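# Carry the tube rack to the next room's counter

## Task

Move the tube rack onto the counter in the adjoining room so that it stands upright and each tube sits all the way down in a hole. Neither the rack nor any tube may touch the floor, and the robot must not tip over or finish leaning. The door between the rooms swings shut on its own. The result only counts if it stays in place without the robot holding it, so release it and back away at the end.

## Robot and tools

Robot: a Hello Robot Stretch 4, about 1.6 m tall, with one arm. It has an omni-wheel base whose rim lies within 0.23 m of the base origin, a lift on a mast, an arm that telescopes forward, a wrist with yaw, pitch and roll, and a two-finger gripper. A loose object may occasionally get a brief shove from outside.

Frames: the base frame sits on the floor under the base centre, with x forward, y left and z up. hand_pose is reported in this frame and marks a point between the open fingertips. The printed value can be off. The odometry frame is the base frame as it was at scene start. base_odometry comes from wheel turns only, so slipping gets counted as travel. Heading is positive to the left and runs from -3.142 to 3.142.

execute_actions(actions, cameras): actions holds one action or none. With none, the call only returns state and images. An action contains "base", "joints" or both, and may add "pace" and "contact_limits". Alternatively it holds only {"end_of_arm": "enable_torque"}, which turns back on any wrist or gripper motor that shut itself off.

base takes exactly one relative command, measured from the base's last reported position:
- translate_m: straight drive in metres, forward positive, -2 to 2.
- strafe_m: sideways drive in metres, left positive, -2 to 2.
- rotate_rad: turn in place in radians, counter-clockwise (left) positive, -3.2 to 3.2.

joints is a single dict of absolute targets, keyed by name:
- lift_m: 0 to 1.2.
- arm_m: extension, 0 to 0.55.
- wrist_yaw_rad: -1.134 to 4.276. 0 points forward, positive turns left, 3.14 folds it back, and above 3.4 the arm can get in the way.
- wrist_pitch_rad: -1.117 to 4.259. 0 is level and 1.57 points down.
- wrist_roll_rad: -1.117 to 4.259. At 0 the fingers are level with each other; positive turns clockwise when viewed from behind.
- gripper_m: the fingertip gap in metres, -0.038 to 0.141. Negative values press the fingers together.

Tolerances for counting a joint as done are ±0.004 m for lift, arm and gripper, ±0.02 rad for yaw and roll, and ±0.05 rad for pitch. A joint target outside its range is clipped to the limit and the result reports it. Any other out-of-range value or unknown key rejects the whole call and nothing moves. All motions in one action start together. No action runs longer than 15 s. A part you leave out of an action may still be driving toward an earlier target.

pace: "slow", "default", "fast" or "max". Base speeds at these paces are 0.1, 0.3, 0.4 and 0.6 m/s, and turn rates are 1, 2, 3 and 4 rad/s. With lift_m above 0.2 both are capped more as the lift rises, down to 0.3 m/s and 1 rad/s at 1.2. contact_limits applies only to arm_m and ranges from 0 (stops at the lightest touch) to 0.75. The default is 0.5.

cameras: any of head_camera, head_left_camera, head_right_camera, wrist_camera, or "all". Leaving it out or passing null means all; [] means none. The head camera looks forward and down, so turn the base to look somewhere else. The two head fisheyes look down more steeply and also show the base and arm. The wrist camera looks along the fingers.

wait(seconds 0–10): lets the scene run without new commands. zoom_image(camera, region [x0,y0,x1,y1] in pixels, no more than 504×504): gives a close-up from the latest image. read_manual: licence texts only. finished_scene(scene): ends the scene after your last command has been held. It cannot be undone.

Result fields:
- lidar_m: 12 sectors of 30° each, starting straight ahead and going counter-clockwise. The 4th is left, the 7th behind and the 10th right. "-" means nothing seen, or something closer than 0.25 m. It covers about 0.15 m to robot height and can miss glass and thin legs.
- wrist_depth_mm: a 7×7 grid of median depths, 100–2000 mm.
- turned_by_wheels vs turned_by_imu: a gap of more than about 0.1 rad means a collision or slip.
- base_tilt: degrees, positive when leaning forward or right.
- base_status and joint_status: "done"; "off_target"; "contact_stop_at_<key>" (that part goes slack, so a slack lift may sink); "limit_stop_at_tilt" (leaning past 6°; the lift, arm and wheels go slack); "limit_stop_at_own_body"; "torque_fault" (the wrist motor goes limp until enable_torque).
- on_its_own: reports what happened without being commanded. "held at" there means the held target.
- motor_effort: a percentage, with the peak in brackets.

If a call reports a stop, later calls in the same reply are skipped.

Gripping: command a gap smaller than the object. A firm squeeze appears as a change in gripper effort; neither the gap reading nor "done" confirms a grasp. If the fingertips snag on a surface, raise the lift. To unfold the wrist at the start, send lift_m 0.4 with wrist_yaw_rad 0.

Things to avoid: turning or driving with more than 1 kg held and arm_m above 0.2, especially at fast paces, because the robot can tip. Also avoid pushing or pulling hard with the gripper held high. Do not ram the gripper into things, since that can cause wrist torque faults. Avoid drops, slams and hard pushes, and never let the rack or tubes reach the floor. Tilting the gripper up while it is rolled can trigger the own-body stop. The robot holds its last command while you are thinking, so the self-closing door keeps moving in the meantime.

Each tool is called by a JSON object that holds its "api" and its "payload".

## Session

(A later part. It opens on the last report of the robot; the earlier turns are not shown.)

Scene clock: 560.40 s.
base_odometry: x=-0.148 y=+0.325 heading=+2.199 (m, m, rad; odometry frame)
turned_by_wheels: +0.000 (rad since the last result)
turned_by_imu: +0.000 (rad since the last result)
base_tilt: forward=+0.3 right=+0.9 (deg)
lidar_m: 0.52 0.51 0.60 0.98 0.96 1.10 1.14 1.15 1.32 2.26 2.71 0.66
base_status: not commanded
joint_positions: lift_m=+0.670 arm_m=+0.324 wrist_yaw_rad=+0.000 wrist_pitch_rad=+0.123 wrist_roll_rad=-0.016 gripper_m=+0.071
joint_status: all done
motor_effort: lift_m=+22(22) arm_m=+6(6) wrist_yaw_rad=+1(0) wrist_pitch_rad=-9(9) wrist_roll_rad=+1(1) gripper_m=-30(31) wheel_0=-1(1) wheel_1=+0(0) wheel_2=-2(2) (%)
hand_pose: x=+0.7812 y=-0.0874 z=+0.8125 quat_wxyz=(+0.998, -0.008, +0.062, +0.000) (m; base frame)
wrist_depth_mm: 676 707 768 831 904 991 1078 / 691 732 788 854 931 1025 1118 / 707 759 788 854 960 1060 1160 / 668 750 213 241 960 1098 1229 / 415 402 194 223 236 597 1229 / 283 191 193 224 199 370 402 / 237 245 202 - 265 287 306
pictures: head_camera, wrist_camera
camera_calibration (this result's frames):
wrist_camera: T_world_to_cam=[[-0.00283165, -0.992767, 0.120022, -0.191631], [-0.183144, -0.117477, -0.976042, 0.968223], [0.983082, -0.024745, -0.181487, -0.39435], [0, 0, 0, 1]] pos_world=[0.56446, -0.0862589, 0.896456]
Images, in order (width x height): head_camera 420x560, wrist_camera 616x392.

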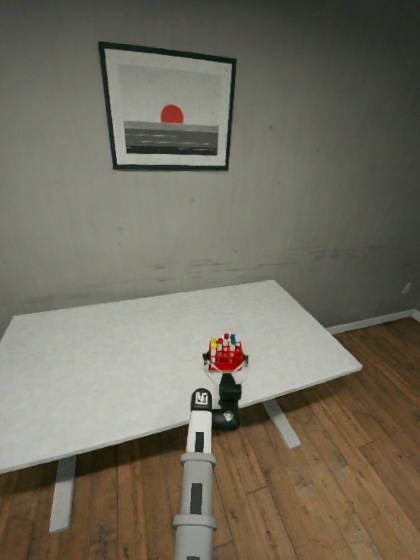

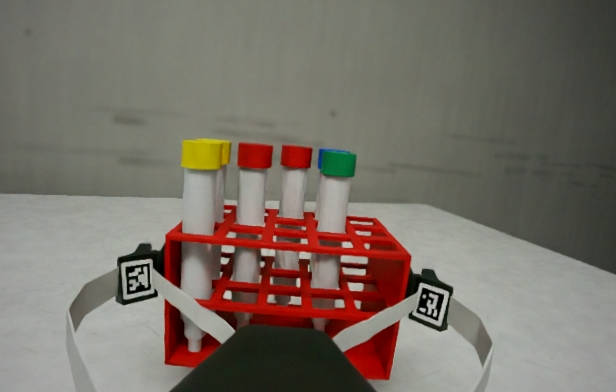

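{"api": "execute_actions", "payload": {"actions": [{"joints": {"lift_m": 0.73, "arm_m": 0.0}}], "cameras": ["head_camera", "head_left_camera", "wrist_camera"]}}

Scene clock: 637.97 s.
base_odometry: x=-0.148 y=+0.325 heading=+2.199 (m, m, rad; odometry frame)
turned_by_wheels: +0.000 (rad since the last result)
turned_by_imu: +0.001 (rad since the last result)
base_tilt: forward=+0.1 right=+0.7 (deg)
lidar_m: 0.44 0.51 0.58 0.97 0.96 1.08 1.14 1.14 1.30 2.26 2.72 0.66
base_status: not commanded
joint_positions: lift_m=+0.730 arm_m=+0.002 wrist_yaw_rad=+0.000 wrist_pitch_rad=+0.124 wrist_roll_rad=-0.016 gripper_m=+0.071
joint_status: all done
motor_effort: lift_m=+21(23) arm_m=-6(6) wrist_yaw_rad=+2(1) wrist_pitch_rad=-12(10) wrist_roll_rad=+0(1) gripper_m=-27(28) wheel_0=-1(1) wheel_1=+0(0) wheel_2=-1(2) (%)
hand_pose: x=+0.4590 y=-0.0875 z=+0.8724 quat_wxyz=(+0.998, -0.008, +0.062, +0.000) (m; base frame)
wrist_depth_mm: 917 960 1042 1118 1229 1336 1430 / 931 991 1078 1160 1229 1366 1499 / 946 1008 1098 1182 1308 1430 1537 / 904 1008 213 241 1308 1499 1661 / 564 549 194 223 237 809 1708 / 384 191 193 224 199 530 634 / 322 345 203 - 931 1576 1661
pictures: head_camera, head_left_camera, wrist_camera
camera_calibration (this result's frames):
wrist_camera: T_world_to_cam=[[-0.00296991, -0.992767, 0.120022, -0.199725], [-0.183548, -0.117443, -0.97597, 0.967803], [0.983006, -0.0249285, -0.181872, -0.0663075], [0, 0, 0, 1]] pos_world=[0.242226, -0.0862718, 0.956458]
Images, in order (width x height): head_camera 420x560, head_left_camera 420x672, wrist_camera 616x392.

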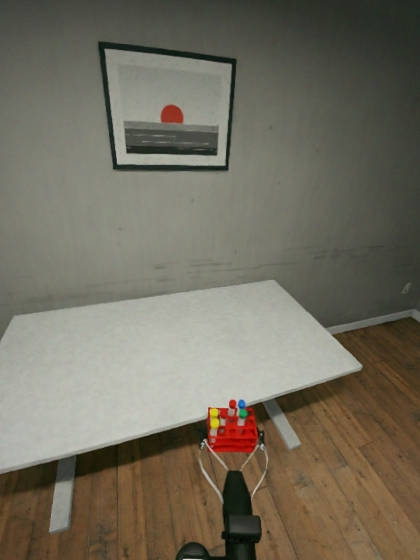

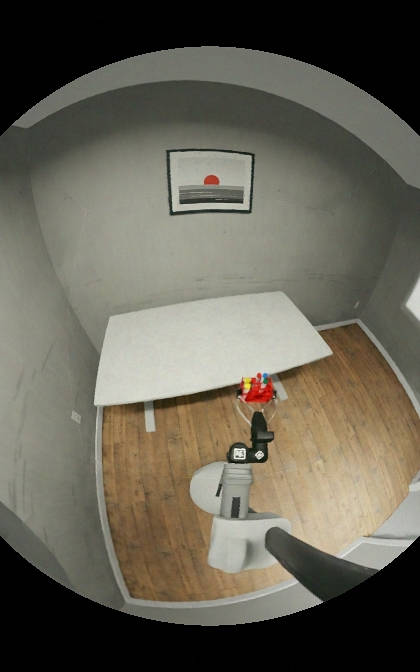

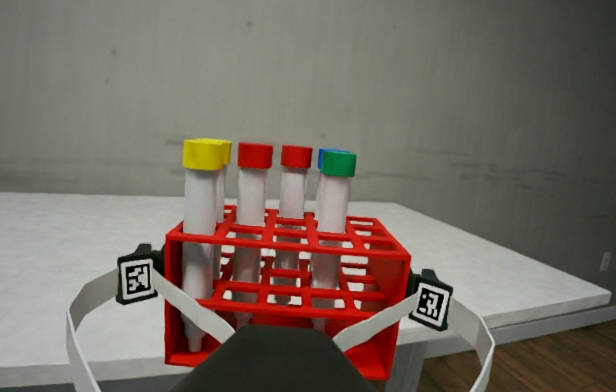

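{"api": "execute_actions", "payload": {"actions": [{"joints": {"wrist_yaw_rad": 2.6}, "pace": "slow"}], "cameras": ["head_left_camera", "wrist_camera"]}}

Scene clock: 645.00 s.
base_odometry: x=-0.148 y=+0.325 heading=+2.199 (m, m, rad; odometry frame)
turned_by_wheels: +0.000 (rad since the last result)
turned_by_imu: +0.002 (rad since the last result)
base_tilt: forward=+0.2 right=+0.8 (deg)
lidar_m: 0.52 0.52 0.58 0.25 0.96 1.09 1.16 1.13 1.31 2.25 2.73 0.67
base_status: not commanded
joint_positions: lift_m=+0.730 arm_m=+0.002 wrist_yaw_rad=+2.600 wrist_pitch_rad=+0.124 wrist_roll_rad=-0.016 gripper_m=+0.071
joint_status: all done
motor_effort: lift_m=+21(21) arm_m=-5(5) wrist_yaw_rad=+2(5) wrist_pitch_rad=-11(12) wrist_roll_rad=+1(1) gripper_m=-29(27) wheel_0=-1(1) wheel_1=+0(0) wheel_2=-2(2) (%)
hand_pose: x=-0.0275 y=+0.2226 z=+0.8724 quat_wxyz=(+0.267, -0.062, +0.009, +0.962) (m; base frame)
wrist_depth_mm: 1042 1205 1366 1160 960 809 732 / 1060 1229 1397 1138 960 820 723 / 1118 1281 1308 1098 976 831 759 / 1138 1336 213 243 991 842 750 / 1138 1255 195 224 236 854 759 / 1138 191 194 224 199 831 768 / 1160 1336 204 - 960 854 768
pictures: head_left_camera, wrist_camera
camera_calibration (this result's frames):
wrist_camera: T_world_to_cam=[[0.514516, 0.849041, 0.120013, -0.289051], [0.217818, 0.00595784, -0.975971, 0.898509], [-0.829354, 0.528294, -0.181871, 0.246603], [0, 0, 0, 1]] pos_world=[0.157532, 0.109784, 0.956459]
Images, in order (width x height): head_left_camera 420x672, wrist_camera 616x392.

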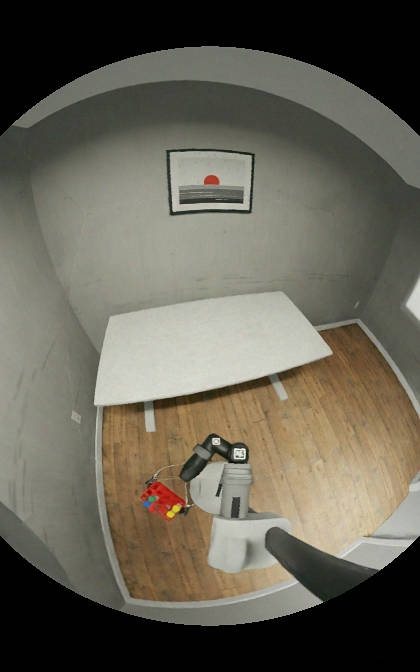

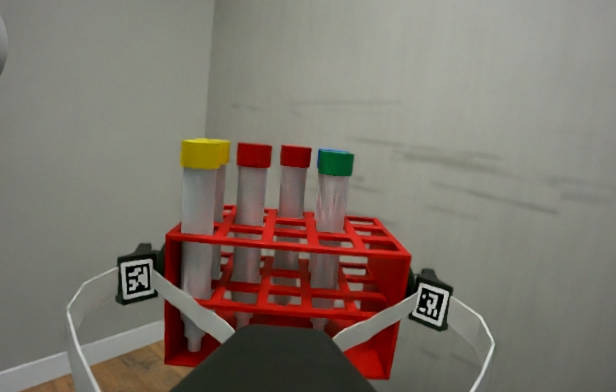

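{"api": "execute_actions", "payload": {"actions": [{"joints": {"wrist_yaw_rad": 2.88}, "pace": "slow"}], "cameras": ["head_left_camera", "wrist_camera"]}}

{"api": "zoom_image", "payload": {"camera": "head_left_camera", "region": [120, 420, 320, 600]}}

Scene clock: 649.20 s.
base_odometry: x=-0.148 y=+0.325 heading=+2.199 (m, m, rad; odometry frame)
turned_by_wheels: +0.000 (rad since the last result)
turned_by_imu: +0.001 (rad since the last result)
base_tilt: forward=+0.1 right=+0.7 (deg)
lidar_m: 0.54 0.52 0.58 0.96 0.93 1.09 1.13 1.14 1.31 2.27 2.72 0.67
base_status: not commanded
joint_positions: lift_m=+0.730 arm_m=+0.002 wrist_yaw_rad=+2.880 wrist_pitch_rad=+0.124 wrist_roll_rad=-0.016 gripper_m=+0.071
joint_status: all done
motor_effort: lift_m=+21(21) arm_m=-5(5) wrist_yaw_rad=+2(5) wrist_pitch_rad=-12(11) wrist_roll_rad=-1(1) gripper_m=-25(26) wheel_0=-1(1) wheel_1=+0(0) wheel_2=-1(1) (%)
hand_pose: x=-0.0813 y=+0.1586 z=+0.8724 quat_wxyz=(+0.130, -0.062, +0.000, +0.990) (m; base frame)
wrist_depth_mm: 126 220 1229 1397 1160 904 788 / 136 266 1281 1430 1182 917 788 / 1025 1160 1229 1366 1205 946 778 / 1060 1205 213 243 1205 946 798 / 1098 1138 195 224 237 931 809 / 1078 191 193 225 199 878 788 / 1118 1229 204 - 1060 904 798
pictures: head_left_camera, wrist_camera
camera_calibration (this result's frames):
wrist_camera: T_world_to_cam=[[0.259832, 0.958167, 0.120012, -0.245083], [0.207688, 0.0659223, -0.975971, 0.900258], [-0.943055, 0.278513, -0.181871, 0.266232], [0, 0, 0, 1]] pos_world=[0.127779, 0.101335, 0.956459]
Images, in order (width x height): head_left_camera 420x672, wrist_camera 616x392.

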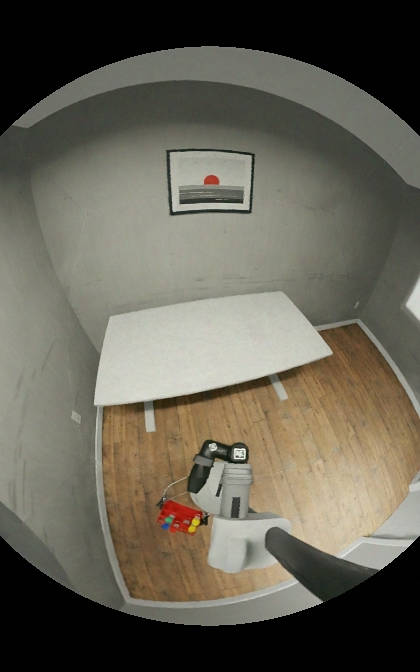

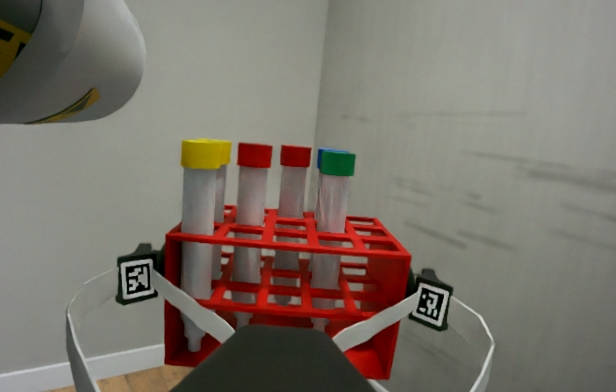

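Region (120, 420, 320, 600) of head_left_camera's 420x672 image, scaled by 2.520, with more detail than that image has; it fills the top 454 rows of this view, and the rest is white.

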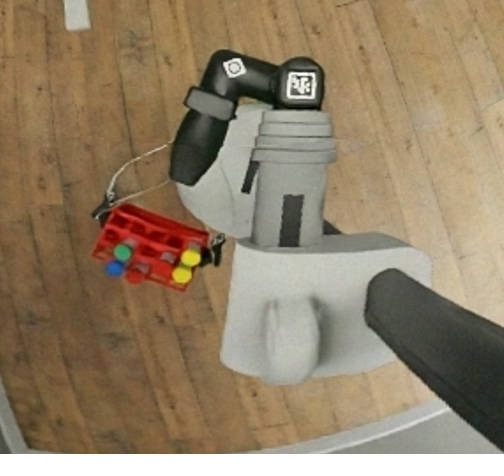

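{"api": "execute_actions", "payload": {"actions": [{"base": {"rotate_rad": -1.222}}], "cameras": ["head_camera", "head_right_camera"]}}

Scene clock: 712.60 s.
base_odometry: x=-0.148 y=+0.325 heading=+0.977 (m, m, rad; odometry frame)
turned_by_wheels: -1.222 (rad since the last result)
turned_by_imu: -1.219 (rad since the last result)
base_tilt: forward=+0.3 right=+1.0 (deg)
lidar_m: 2.73 0.77 0.54 0.50 0.55 0.78 0.94 1.01 1.20 1.14 1.19 1.79
base_status: done
joint_positions: lift_m=+0.730 arm_m=+0.002 wrist_yaw_rad=+2.880 wrist_pitch_rad=+0.124 wrist_roll_rad=-0.016 gripper_m=+0.071
joint_status: not commanded
motor_effort: lift_m=+20(21) arm_m=-5(5) wrist_yaw_rad=+2(1) wrist_pitch_rad=-11(10) wrist_roll_rad=+2(0) gripper_m=-27(25) wheel_0=+0(6) wheel_1=+0(6) wheel_2=+0(5) (%)
hand_pose: x=-0.0813 y=+0.1585 z=+0.8725 quat_wxyz=(+0.130, -0.062, +0.000, +0.990) (m; base frame)
wrist_depth_mm: 126 220 991 1042 1118 1182 1229 / 136 267 1008 1098 1160 1205 1281 / 931 976 1008 1078 1160 1255 1281 / 976 1025 212 242 1229 1308 1281 / 991 1008 194 224 236 842 891 / 1008 191 193 224 199 549 554 / 1042 1078 203 - 1366 1430 452
pictures: head_camera, head_right_camera
Images, in order (width x height): head_camera 420x560, head_right_camera 420x672.

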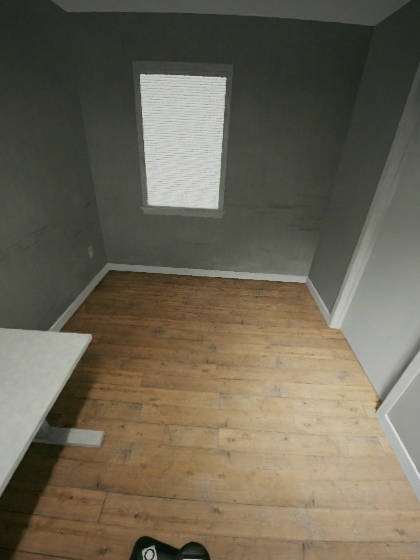

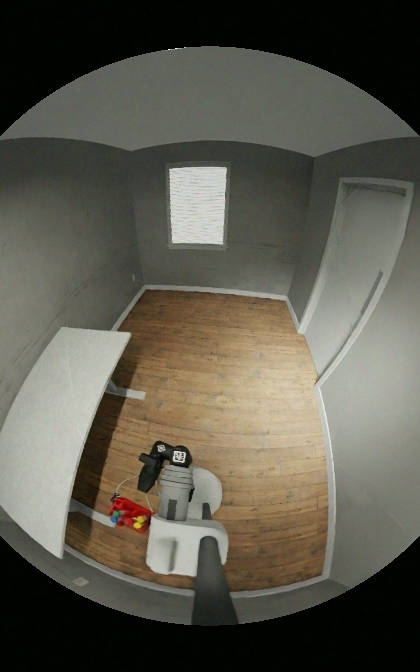

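{"api": "execute_actions", "payload": {"actions": [{"base": {"translate_m": 1.41}, "pace": "fast"}], "cameras": ["head_right_camera", "head_left_camera"]}}

Scene clock: 731.30 s.
base_odometry: x=+0.641 y=+1.494 heading=+0.977 (m, m, rad; odometry frame)
turned_by_wheels: +0.000 (rad since the last result)
turned_by_imu: +0.002 (rad since the last result)
base_tilt: forward=+0.3 right=+0.7 (deg)
lidar_m: 1.31 1.40 1.37 1.30 0.71 0.77 2.36 1.67 1.21 1.24 1.28 1.39
base_status: done
joint_positions: lift_m=+0.730 arm_m=+0.002 wrist_yaw_rad=+2.880 wrist_pitch_rad=+0.124 wrist_roll_rad=-0.016 gripper_m=+0.071
joint_status: not commanded
motor_effort: lift_m=+20(21) arm_m=-5(5) wrist_yaw_rad=+1(2) wrist_pitch_rad=-11(9) wrist_roll_rad=-1(0) gripper_m=-30(29) wheel_0=+0(11) wheel_1=-1(6) wheel_2=-1(10) (%)
hand_pose: x=-0.0813 y=+0.1585 z=+0.8725 quat_wxyz=(+0.130, -0.062, +0.000, +0.990) (m; base frame)
wrist_depth_mm: 126 220 - - - 1576 1281 / 136 265 - - - 1618 1229 / - - - - - 1618 1229 / - - 212 242 1499 1499 1255 / - - 198 223 237 931 1008 / 1537 190 193 224 199 976 1205 / 1281 1336 203 - 1430 1397 1229
pictures: head_left_camera, head_right_camera
Images, in order (width x height): head_left_camera 420x672, head_right_camera 420x672.

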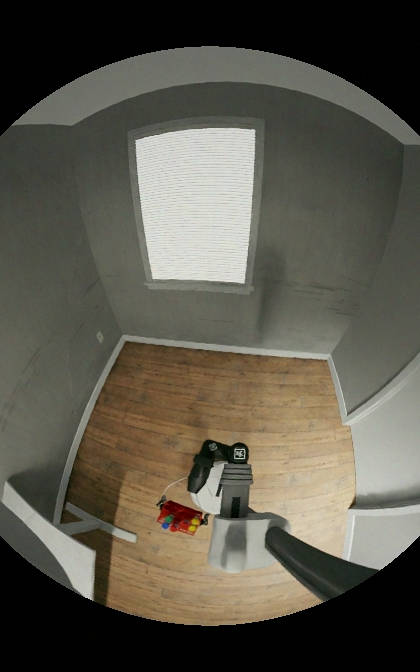

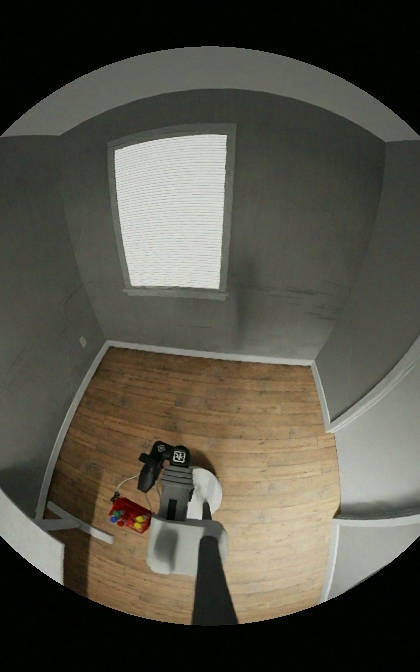

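{"api": "zoom_image", "payload": {"camera": "head_right_camera", "region": [260, 360, 420, 620]}}

Region (260, 360, 420, 620) of head_right_camera's 420x672 image, scaled by 1.938, with more detail than that image has; it fills the left 310 columns of this view, and the rest is white.

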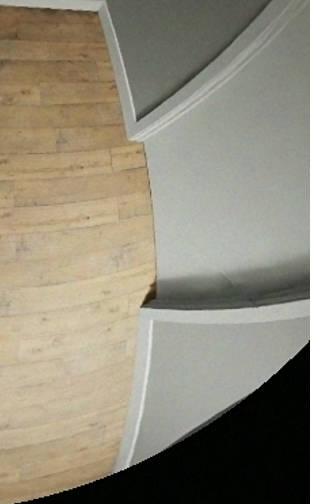

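{"api": "execute_actions", "payload": {"actions": [{"base": {"rotate_rad": 1.571}}], "cameras": ["head_left_camera", "head_right_camera", "wrist_camera"]}}

Scene clock: 773.33 s.
base_odometry: x=+0.641 y=+1.494 heading=+2.548 (m, m, rad; odometry frame)
turned_by_wheels: +1.571 (rad since the last result)
turned_by_imu: +1.573 (rad since the last result)
base_tilt: forward=+0.2 right=+0.8 (deg)
lidar_m: 1.30 0.71 0.77 2.37 1.63 1.22 1.26 1.29 1.41 1.30 1.39 1.34
base_status: done
joint_positions: lift_m=+0.730 arm_m=+0.002 wrist_yaw_rad=+2.880 wrist_pitch_rad=+0.124 wrist_roll_rad=-0.016 gripper_m=+0.071
joint_status: not commanded
motor_effort: lift_m=+20(21) arm_m=-5(5) wrist_yaw_rad=+2(2) wrist_pitch_rad=-11(10) wrist_roll_rad=+1(1) gripper_m=-28(24) wheel_0=+0(5) wheel_1=-1(6) wheel_2=+0(7) (%)
hand_pose: x=-0.0813 y=+0.1585 z=+0.8725 quat_wxyz=(+0.130, -0.062, +0.000, +0.990) (m; base frame)
wrist_depth_mm: 126 220 1255 1281 1336 1430 1499 / 136 266 1281 1308 1336 1430 1499 / 1182 1229 1308 1281 1430 1499 1618 / 1229 1281 213 244 1430 1576 1618 / 1255 1308 195 224 236 1618 1756 / 1281 190 193 225 199 1661 1863 / 1281 1336 203 - 1464 1537 1661
pictures: head_left_camera, head_right_camera, wrist_camera
camera_calibration (this result's frames):
wrist_camera: T_world_to_cam=[[0.259585, 0.958234, 0.120011, -0.245052], [0.207653, 0.0659797, -0.975975, 0.900345], [-0.943131, 0.278269, -0.181853, 0.266251], [0, 0, 0, 1]] pos_world=[0.127763, 0.101323, 0.956541]
Images, in order (width x height): head_left_camera 420x672, head_right_camera 420x672, wrist_camera 616x392.

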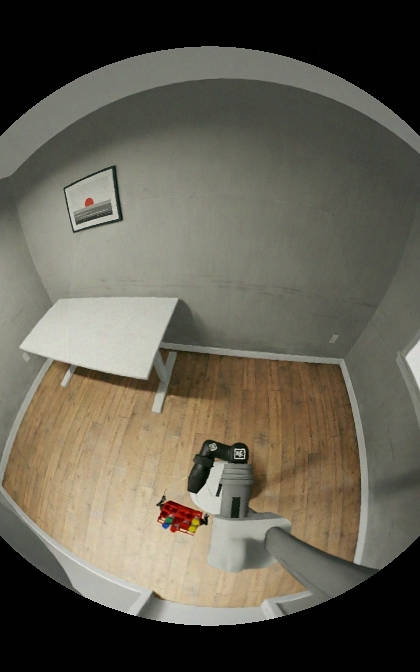

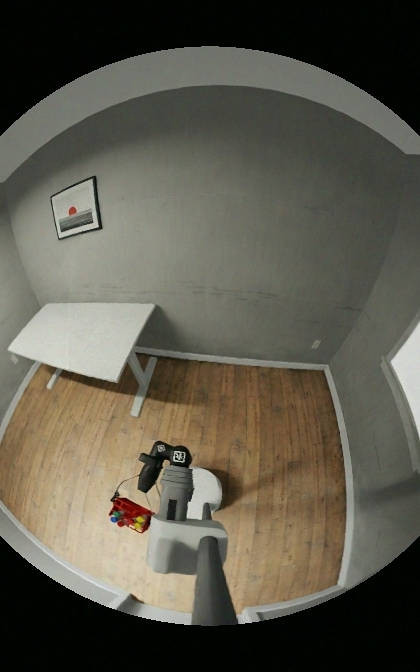

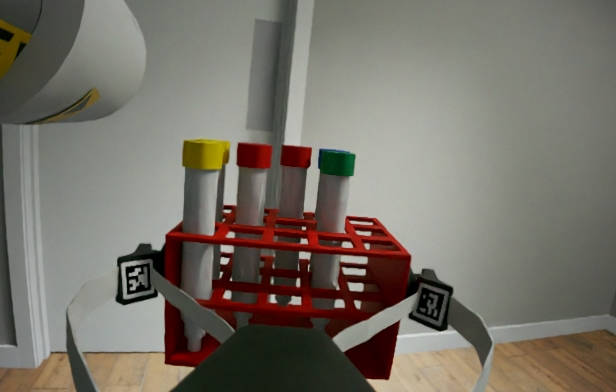

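{"api": "execute_actions", "payload": {"actions": [{"base": {"translate_m": -0.85}, "pace": "fast"}], "cameras": ["head_left_camera", "head_right_camera", "wrist_camera"]}}

Scene clock: 780.63 s.
base_odometry: x=+1.345 y=+1.019 heading=+2.548 (m, m, rad; odometry frame)
turned_by_wheels: +0.000 (rad since the last result)
turned_by_imu: +0.003 (rad since the last result)
base_tilt: forward=+0.3 right=+0.7 (deg)
lidar_m: 1.92 1.46 2.00 1.21 0.50 0.43 0.40 0.43 0.58 1.31 1.40 1.97
base_status: done
joint_positions: lift_m=+0.730 arm_m=+0.002 wrist_yaw_rad=+2.880 wrist_pitch_rad=+0.124 wrist_roll_rad=-0.016 gripper_m=+0.071
joint_status: not commanded
motor_effort: lift_m=+20(20) arm_m=-5(5) wrist_yaw_rad=+1(1) wrist_pitch_rad=-10(11) wrist_roll_rad=+2(0) gripper_m=-28(26) wheel_0=-1(6) wheel_1=+1(6) wheel_2=+0(12) (%)
hand_pose: x=-0.0813 y=+0.1585 z=+0.8725 quat_wxyz=(+0.130, -0.062, +0.000, +0.990) (m; base frame)
wrist_depth_mm: 125 219 504 525 544 512 539 / 136 266 512 544 544 521 554 / 469 504 517 544 549 544 580 / 488 508 213 243 549 564 609 / 500 517 195 223 237 591 627 / 512 190 194 223 198 603 654 / 525 554 204 - 564 627 683
pictures: head_left_camera, head_right_camera, wrist_camera
camera_calibration (this result's frames):
wrist_camera: T_world_to_cam=[[0.259533, 0.958248, 0.120011, -0.245042], [0.207649, 0.0659909, -0.975975, 0.900346], [-0.943146, 0.278218, -0.181852, 0.266252], [0, 0, 0, 1]] pos_world=[0.127755, 0.101321, 0.956541]
Images, in order (width x height): head_left_camera 420x672, head_right_camera 420x672, wrist_camera 616x392.

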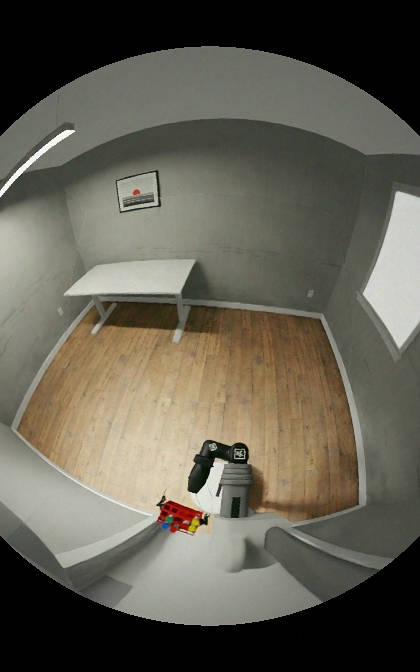

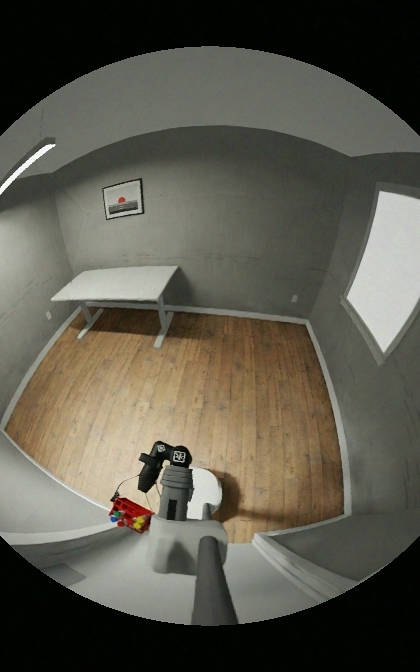

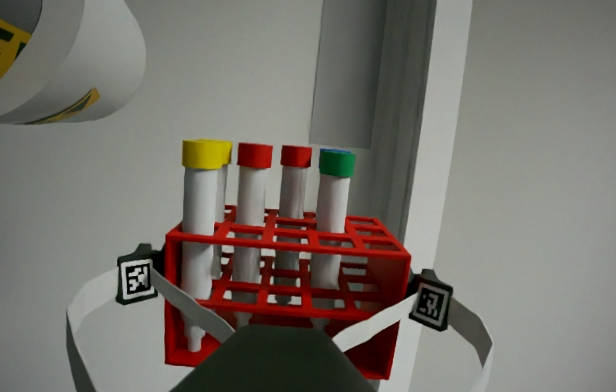

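{"api": "execute_actions", "payload": {"actions": [{"base": {"translate_m": -0.27}, "pace": "slow"}], "cameras": ["head_left_camera", "head_right_camera", "wrist_camera"]}}

Scene clock: 800.00 s.
base_odometry: x=+1.569 y=+0.868 heading=+2.548 (m, m, rad; odometry frame)
turned_by_wheels: +0.000 (rad since the last result)
turned_by_imu: +0.003 (rad since the last result)
base_tilt: forward=+0.3 right=+0.9 (deg)
lidar_m: 1.93 1.73 2.43 0.38 0.30 0.25 - 0.25 0.25 0.47 1.36 1.92
base_status: done
joint_positions: lift_m=+0.730 arm_m=+0.002 wrist_yaw_rad=+2.880 wrist_pitch_rad=+0.123 wrist_roll_rad=-0.016 gripper_m=+0.071
joint_status: not commanded
motor_effort: lift_m=+20(20) arm_m=-5(5) wrist_yaw_rad=+1(3) wrist_pitch_rad=-10(10) wrist_roll_rad=+1(1) gripper_m=-25(26) wheel_0=-1(0) wheel_1=-2(10) wheel_2=+0(8) (%)
hand_pose: x=-0.0814 y=+0.1585 z=+0.8726 quat_wxyz=(+0.130, -0.062, +0.000, +0.990) (m; base frame)
wrist_depth_mm: 126 219 317 343 375 404 294 / 136 265 325 353 384 410 294 / 285 307 325 353 397 427 301 / 297 315 213 240 413 387 304 / 303 314 195 224 237 377 301 / 309 191 194 224 199 327 297 / 317 342 203 - 469 336 294
pictures: head_left_camera, head_right_camera, wrist_camera
camera_calibration (this result's frames):
wrist_camera: T_world_to_cam=[[0.259407, 0.958283, 0.12001, -0.245012], [0.207464, 0.0660698, -0.976009, 0.900483], [-0.943221, 0.278081, -0.18167, 0.266053], [0, 0, 0, 1]] pos_world=[0.127686, 0.101311, 0.956617]
Images, in order (width x height): head_left_camera 420x672, head_right_camera 420x672, wrist_camera 616x392.

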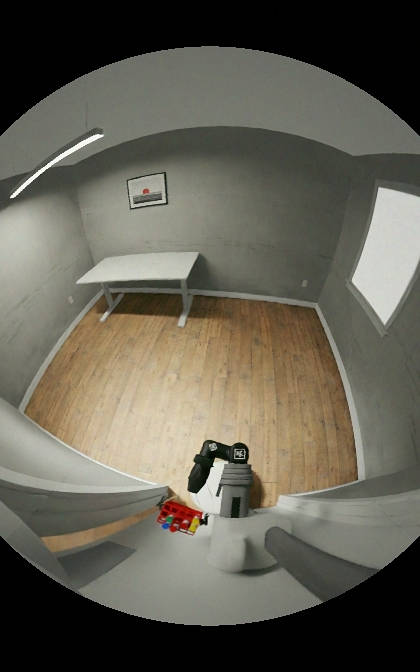

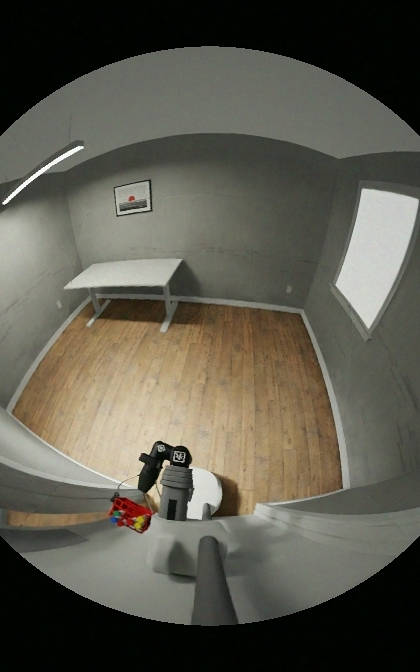

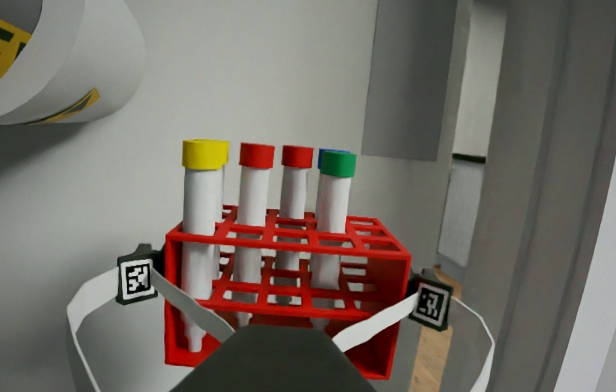

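{"api": "execute_actions", "payload": {"actions": [{"base": {"translate_m": -0.35}, "pace": "slow"}], "cameras": ["head_left_camera", "head_right_camera", "wrist_camera"]}}

Scene clock: 820.70 s.
base_odometry: x=+1.859 y=+0.672 heading=+2.548 (m, m, rad; odometry frame)
turned_by_wheels: +0.000 (rad since the last result)
turned_by_imu: +0.003 (rad since the last result)
base_tilt: forward=+0.2 right=+0.7 (deg)
lidar_m: 2.07 2.11 0.41 0.71 1.87 0.44 0.25 - - 0.25 0.40 1.90
base_status: done
joint_positions: lift_m=+0.730 arm_m=+0.002 wrist_yaw_rad=+2.880 wrist_pitch_rad=+0.123 wrist_roll_rad=-0.016 gripper_m=+0.071
joint_status: not commanded
motor_effort: lift_m=+20(20) arm_m=-5(5) wrist_yaw_rad=+0(0) wrist_pitch_rad=-9(11) wrist_roll_rad=+1(1) gripper_m=-26(25) wheel_0=-2(11) wheel_1=-1(3) wheel_2=+0(5) (%)
hand_pose: x=-0.0814 y=+0.1585 z=+0.8726 quat_wxyz=(+0.130, -0.062, +0.000, +0.990) (m; base frame)
wrist_depth_mm: 126 220 492 - - - - / 136 266 512 - - - - / 324 407 488 - - - - / 340 418 213 242 - - 1708 / 347 387 195 223 236 - 1708 / 342 190 193 224 199 - 1756 / 349 436 204 - 1430 1576 1618
pictures: head_left_camera, head_right_camera, wrist_camera
camera_calibration (this result's frames):
wrist_camera: T_world_to_cam=[[0.25944, 0.958274, 0.12001, -0.245017], [0.207467, 0.0660625, -0.976009, 0.900482], [-0.943212, 0.278114, -0.181671, 0.266051], [0, 0, 0, 1]] pos_world=[0.12769, 0.101313, 0.956617]
Images, in order (width x height): head_left_camera 420x672, head_right_camera 420x672, wrist_camera 616x392.

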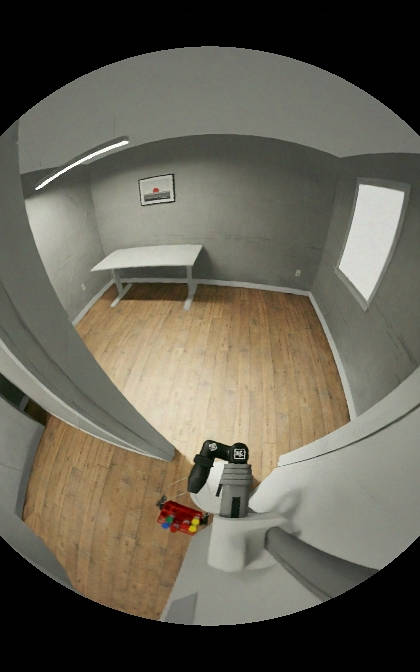

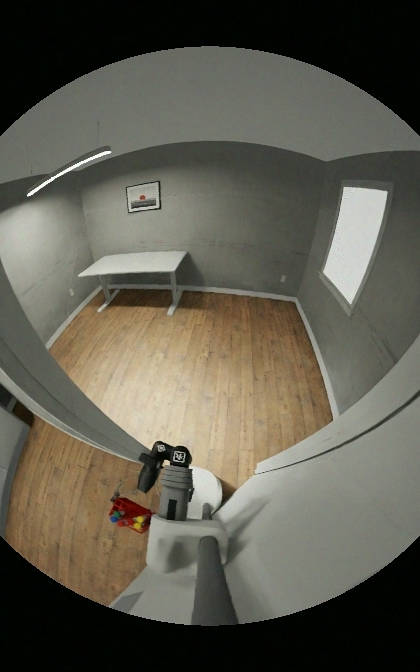

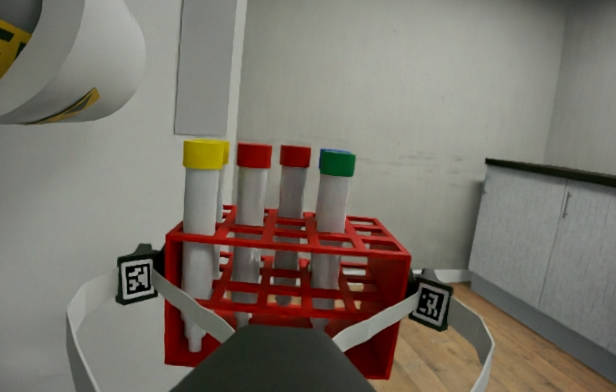

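{"api": "execute_actions", "payload": {"actions": [{"base": {"translate_m": -0.35}}], "cameras": ["head_left_camera", "head_right_camera", "wrist_camera"]}}

Scene clock: 838.27 s.
base_odometry: x=+2.149 y=+0.476 heading=+2.548 (m, m, rad; odometry frame)
turned_by_wheels: +0.000 (rad since the last result)
turned_by_imu: +0.003 (rad since the last result)
base_tilt: forward=+0.3 right=+0.8 (deg)
lidar_m: 2.43 0.64 0.76 1.80 1.89 1.64 1.60 0.25 - 0.25 0.25 0.57
base_status: done
joint_positions: lift_m=+0.730 arm_m=+0.002 wrist_yaw_rad=+2.880 wrist_pitch_rad=+0.123 wrist_roll_rad=-0.016 gripper_m=+0.071
joint_status: not commanded
motor_effort: lift_m=+20(20) arm_m=-5(5) wrist_yaw_rad=+1(1) wrist_pitch_rad=-10(10) wrist_roll_rad=+1(1) gripper_m=-27(28) wheel_0=+1(1) wheel_1=-1(4) wheel_2=+0(13) (%)
hand_pose: x=-0.0814 y=+0.1585 z=+0.8726 quat_wxyz=(+0.130, -0.062, +0.000, +0.990) (m; base frame)
wrist_depth_mm: 126 220 1537 1618 1708 1808 - / 136 266 1618 1708 1808 1921 - / 1464 1576 1576 1661 1808 - - / 1499 1618 213 242 1921 - 1756 / 1499 1618 195 224 237 - 1708 / 1537 190 195 224 199 - 1661 / 1308 1308 204 - 1430 1537 1661
pictures: head_left_camera, head_right_camera, wrist_camera
camera_calibration (this result's frames):
wrist_camera: T_world_to_cam=[[0.259457, 0.958269, 0.12001, -0.24502], [0.207468, 0.0660588, -0.976009, 0.900482], [-0.943207, 0.278131, -0.181671, 0.26605], [0, 0, 0, 1]] pos_world=[0.127691, 0.101314, 0.956617]
Images, in order (width x height): head_left_camera 420x672, head_right_camera 420x672, wrist_camera 616x392.

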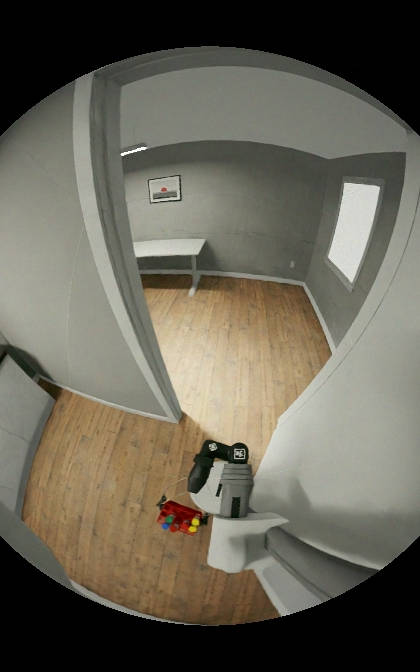

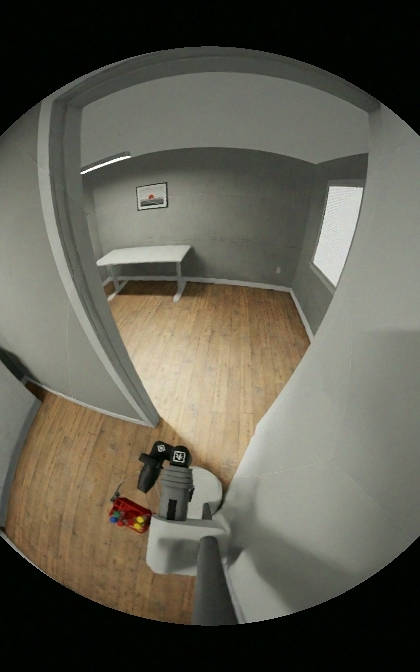

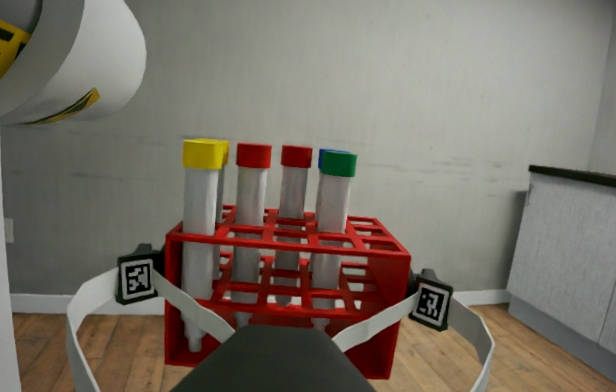

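{"api": "execute_actions", "payload": {"actions": [{"base": {"rotate_rad": 1.571}}], "cameras": ["head_camera", "head_left_camera", "head_right_camera"]}}

Scene clock: 852.53 s.
base_odometry: x=+2.149 y=+0.476 heading=-2.165 (m, m, rad; odometry frame)
turned_by_wheels: +1.571 (rad since the last result)
turned_by_imu: +1.572 (rad since the last result)
base_tilt: forward=+0.1 right=+0.7 (deg)
lidar_m: 1.78 1.90 1.64 1.60 0.25 - 0.25 0.27 0.56 2.43 0.63 0.74
base_status: done
joint_positions: lift_m=+0.730 arm_m=+0.002 wrist_yaw_rad=+2.880 wrist_pitch_rad=+0.123 wrist_roll_rad=-0.016 gripper_m=+0.071
joint_status: not commanded
motor_effort: lift_m=+20(20) arm_m=-5(5) wrist_yaw_rad=+0(2) wrist_pitch_rad=-11(11) wrist_roll_rad=+0(1) gripper_m=-26(26) wheel_0=-2(8) wheel_1=-2(9) wheel_2=-1(7) (%)
hand_pose: x=-0.0814 y=+0.1585 z=+0.8726 quat_wxyz=(+0.130, -0.062, +0.000, +0.990) (m; base frame)
wrist_depth_mm: 126 219 279 270 262 259 1537 / 136 266 286 278 268 265 1537 / 314 303 290 281 274 1576 1537 / 322 310 213 242 282 1661 1499 / 330 314 193 223 236 1756 1537 / 342 191 193 223 199 1756 1537 / 353 340 202 - 300 1537 1464
pictures: head_camera, head_left_camera, head_right_camera
Images, in order (width x height): head_camera 420x560, head_left_camera 420x672, head_right_camera 420x672.

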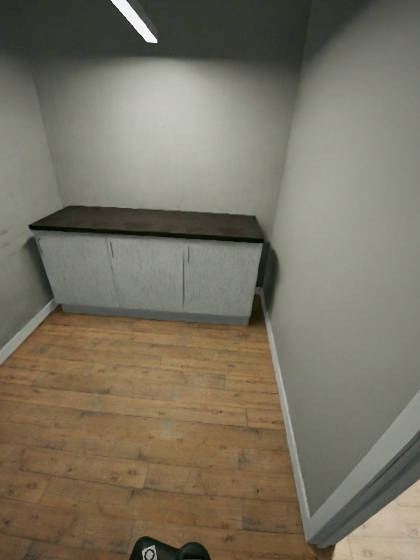

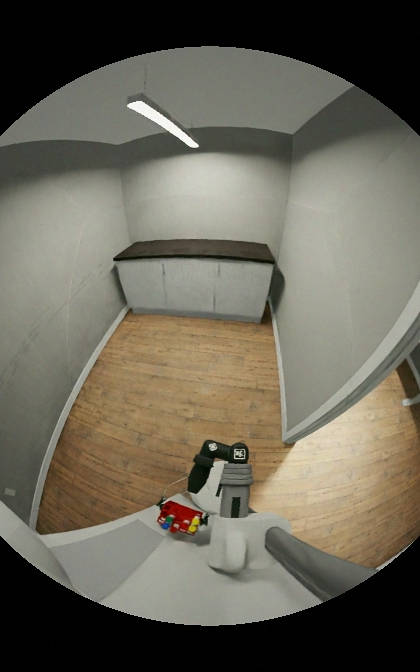

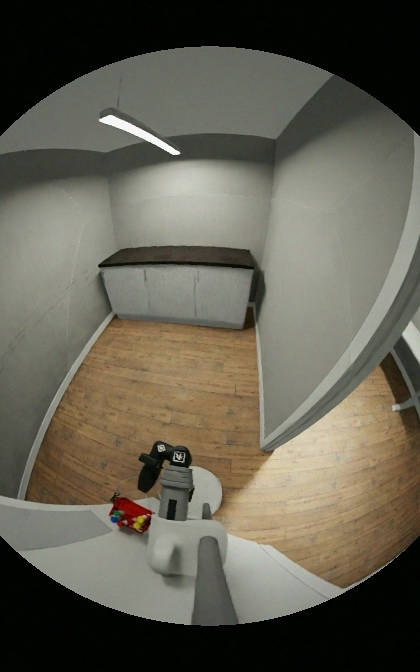

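{"api": "execute_actions", "payload": {"actions": [{"base": {"translate_m": 1.0}, "pace": "fast"}], "cameras": ["head_camera", "head_left_camera", "wrist_camera"]}}

Scene clock: 882.40 s.
base_odometry: x=+1.589 y=-0.353 heading=-2.165 (m, m, rad; odometry frame)
turned_by_wheels: +0.000 (rad since the last result)
turned_by_imu: +0.002 (rad since the last result)
base_tilt: forward=+0.3 right=+0.8 (deg)
lidar_m: 0.78 0.84 1.19 1.55 1.65 2.35 1.80 0.70 0.54 0.51 0.55 0.82
base_status: done
joint_positions: lift_m=+0.730 arm_m=+0.002 wrist_yaw_rad=+2.880 wrist_pitch_rad=+0.123 wrist_roll_rad=-0.016 gripper_m=+0.071
joint_status: not commanded
motor_effort: lift_m=+20(20) arm_m=-5(5) wrist_yaw_rad=+1(1) wrist_pitch_rad=-10(9) wrist_roll_rad=+1(1) gripper_m=-26(25) wheel_0=-1(4) wheel_1=+1(6) wheel_2=+0(10) (%)
hand_pose: x=-0.0814 y=+0.1585 z=+0.8726 quat_wxyz=(+0.130, -0.062, +0.000, +0.990) (m; base frame)
wrist_depth_mm: 126 220 - - - - 1537 / 136 265 - - - - 1537 / 1255 - - - - - 1499 / 1366 - 212 241 - - 1499 / 1430 1808 193 223 237 - 1499 / 1205 190 193 224 200 1756 1464 / 1182 1366 203 - 1430 1576 1499
pictures: head_camera, head_left_camera, wrist_camera
camera_calibration (this result's frames):
wrist_camera: T_world_to_cam=[[0.259444, 0.958273, 0.120005, -0.245002], [0.207511, 0.066043, -0.976001, 0.900476], [-0.943201, 0.278119, -0.181717, 0.266054], [0, 0, 0, 1]] pos_world=[0.127648, 0.101314, 0.956614]
Images, in order (width x height): head_camera 420x560, head_left_camera 420x672, wrist_camera 616x392.

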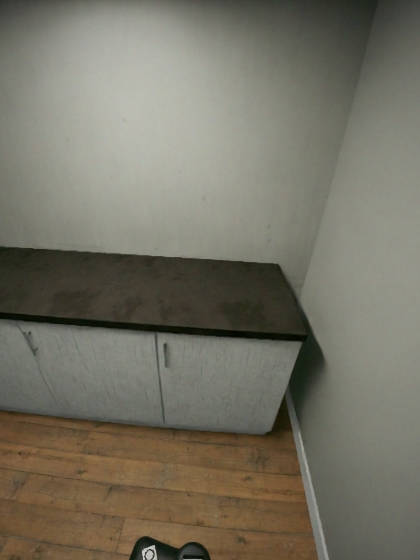

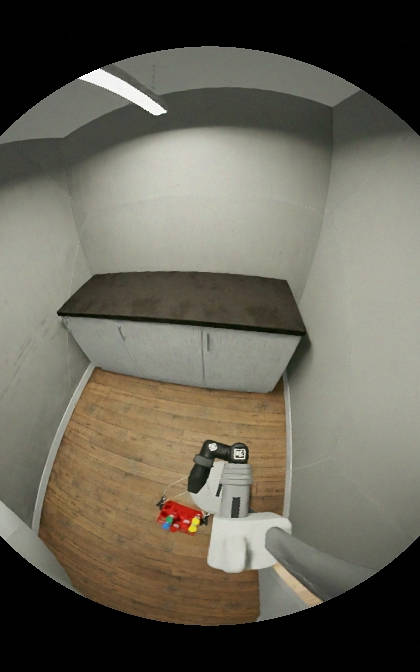

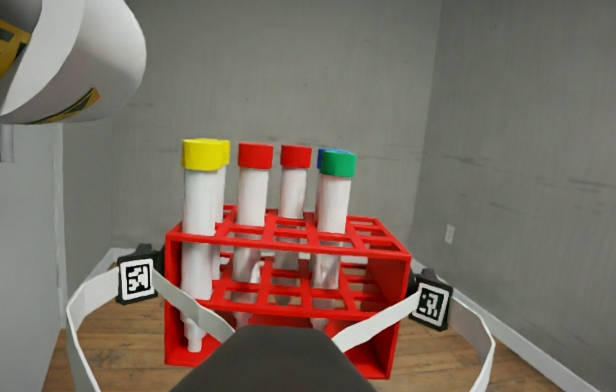

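{"api": "execute_actions", "payload": {"actions": [{"joints": {"lift_m": 0.87, "wrist_yaw_rad": 0.0}, "pace": "slow"}], "cameras": ["head_camera", "wrist_camera"]}}

Scene clock: 898.50 s.
base_odometry: x=+1.589 y=-0.353 heading=-2.165 (m, m, rad; odometry frame)
turned_by_wheels: +0.000 (rad since the last result)
turned_by_imu: +0.002 (rad since the last result)
base_tilt: forward=+0.2 right=+0.8 (deg)
lidar_m: 0.43 0.85 1.17 1.53 1.64 2.33 1.84 0.74 0.55 0.51 0.57 0.81
base_status: not commanded
joint_positions: lift_m=+0.870 arm_m=+0.002 wrist_yaw_rad=+0.000 wrist_pitch_rad=+0.123 wrist_roll_rad=-0.016 gripper_m=+0.071
joint_status: all done
motor_effort: lift_m=+22(23) arm_m=-5(5) wrist_yaw_rad=+0(6) wrist_pitch_rad=-9(12) wrist_roll_rad=+1(2) gripper_m=-27(28) wheel_0=-1(1) wheel_1=+1(1) wheel_2=+0(0) (%)
hand_pose: x=+0.4589 y=-0.0873 z=+1.0124 quat_wxyz=(+0.998, -0.008, +0.062, +0.001) (m; base frame)
wrist_depth_mm: 1118 1138 1118 1118 1118 1042 723 / 1160 1160 1160 1138 1118 1042 707 / 1205 1205 1160 1160 1182 991 699 / 715 809 214 240 1182 960 676 / 615 585 198 223 236 809 661 / 634 191 192 224 200 741 634 / 647 654 202 - 634 750 634
pictures: head_camera, wrist_camera
camera_calibration (this result's frames):
wrist_camera: T_world_to_cam=[[-0.00251006, -0.992769, 0.120015, -0.216597], [-0.183338, -0.117524, -0.976, 1.10439], [0.983047, -0.0244531, -0.181717, -0.040883], [0, 0, 0, 1]] pos_world=[0.242122, -0.0862386, 1.09645]
Images, in order (width x height): head_camera 420x560, wrist_camera 616x392.

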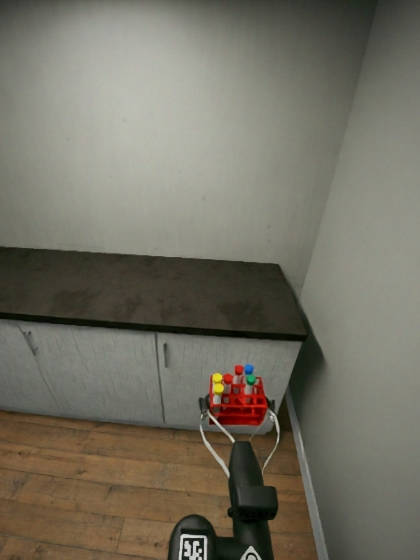

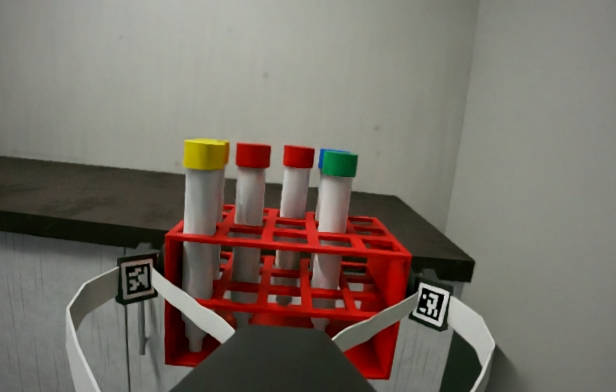

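{"api": "execute_actions", "payload": {"actions": [{"base": {"translate_m": 0.25}, "joints": {"arm_m": 0.26}}], "cameras": ["head_camera", "wrist_camera"]}}

Scene clock: 919.07 s.
base_odometry: x=+1.450 y=-0.560 heading=-2.165 (m, m, rad; odometry frame)
turned_by_wheels: +0.000 (rad since the last result)
turned_by_imu: +0.002 (rad since the last result)
base_tilt: forward=+0.2 right=+0.7 (deg)
lidar_m: 0.52 0.55 0.82 1.55 1.64 2.31 1.84 0.77 0.57 0.53 0.57 0.58
base_status: done
joint_positions: lift_m=+0.870 arm_m=+0.259 wrist_yaw_rad=+0.000 wrist_pitch_rad=+0.123 wrist_roll_rad=-0.016 gripper_m=+0.071
joint_status: all done
motor_effort: lift_m=+21(22) arm_m=+5(5) wrist_yaw_rad=+0(1) wrist_pitch_rad=-9(9) wrist_roll_rad=+0(2) gripper_m=-27(30) wheel_0=+0(3) wheel_1=+0(5) wheel_2=+0(11) (%)
hand_pose: x=+0.7163 y=-0.0874 z=+1.0125 quat_wxyz=(+0.998, -0.008, +0.062, +0.001) (m; base frame)
wrist_depth_mm: 668 668 661 647 647 647 654 / 683 676 676 676 668 661 661 / 699 699 691 683 683 683 676 / 715 715 214 242 715 707 691 / 442 427 200 224 237 715 691 / 300 190 193 224 199 389 621 / 249 260 203 - 283 301 324
pictures: head_camera, wrist_camera
camera_calibration (this result's frames):
wrist_camera: T_world_to_cam=[[-0.00261474, -0.992769, 0.120015, -0.215912], [-0.18329, -0.117506, -0.976011, 1.15162], [0.983055, -0.0245496, -0.181658, -0.293984], [0, 0, 0, 1]] pos_world=[0.499518, -0.0862455, 1.0965]
Images, in order (width x height): head_camera 420x560, wrist_camera 616x392.

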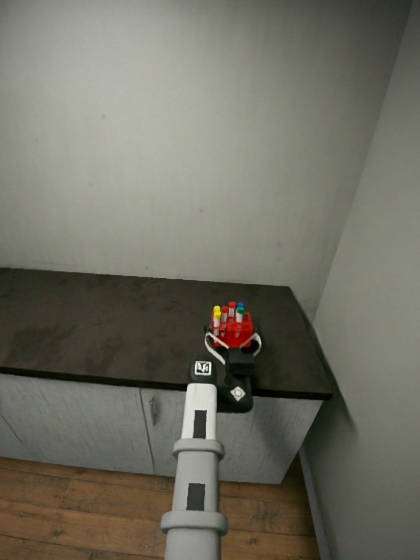

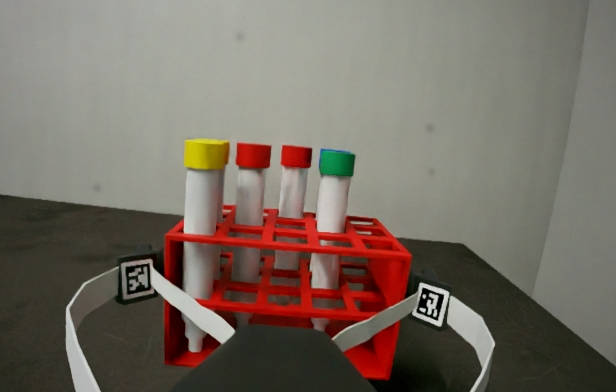

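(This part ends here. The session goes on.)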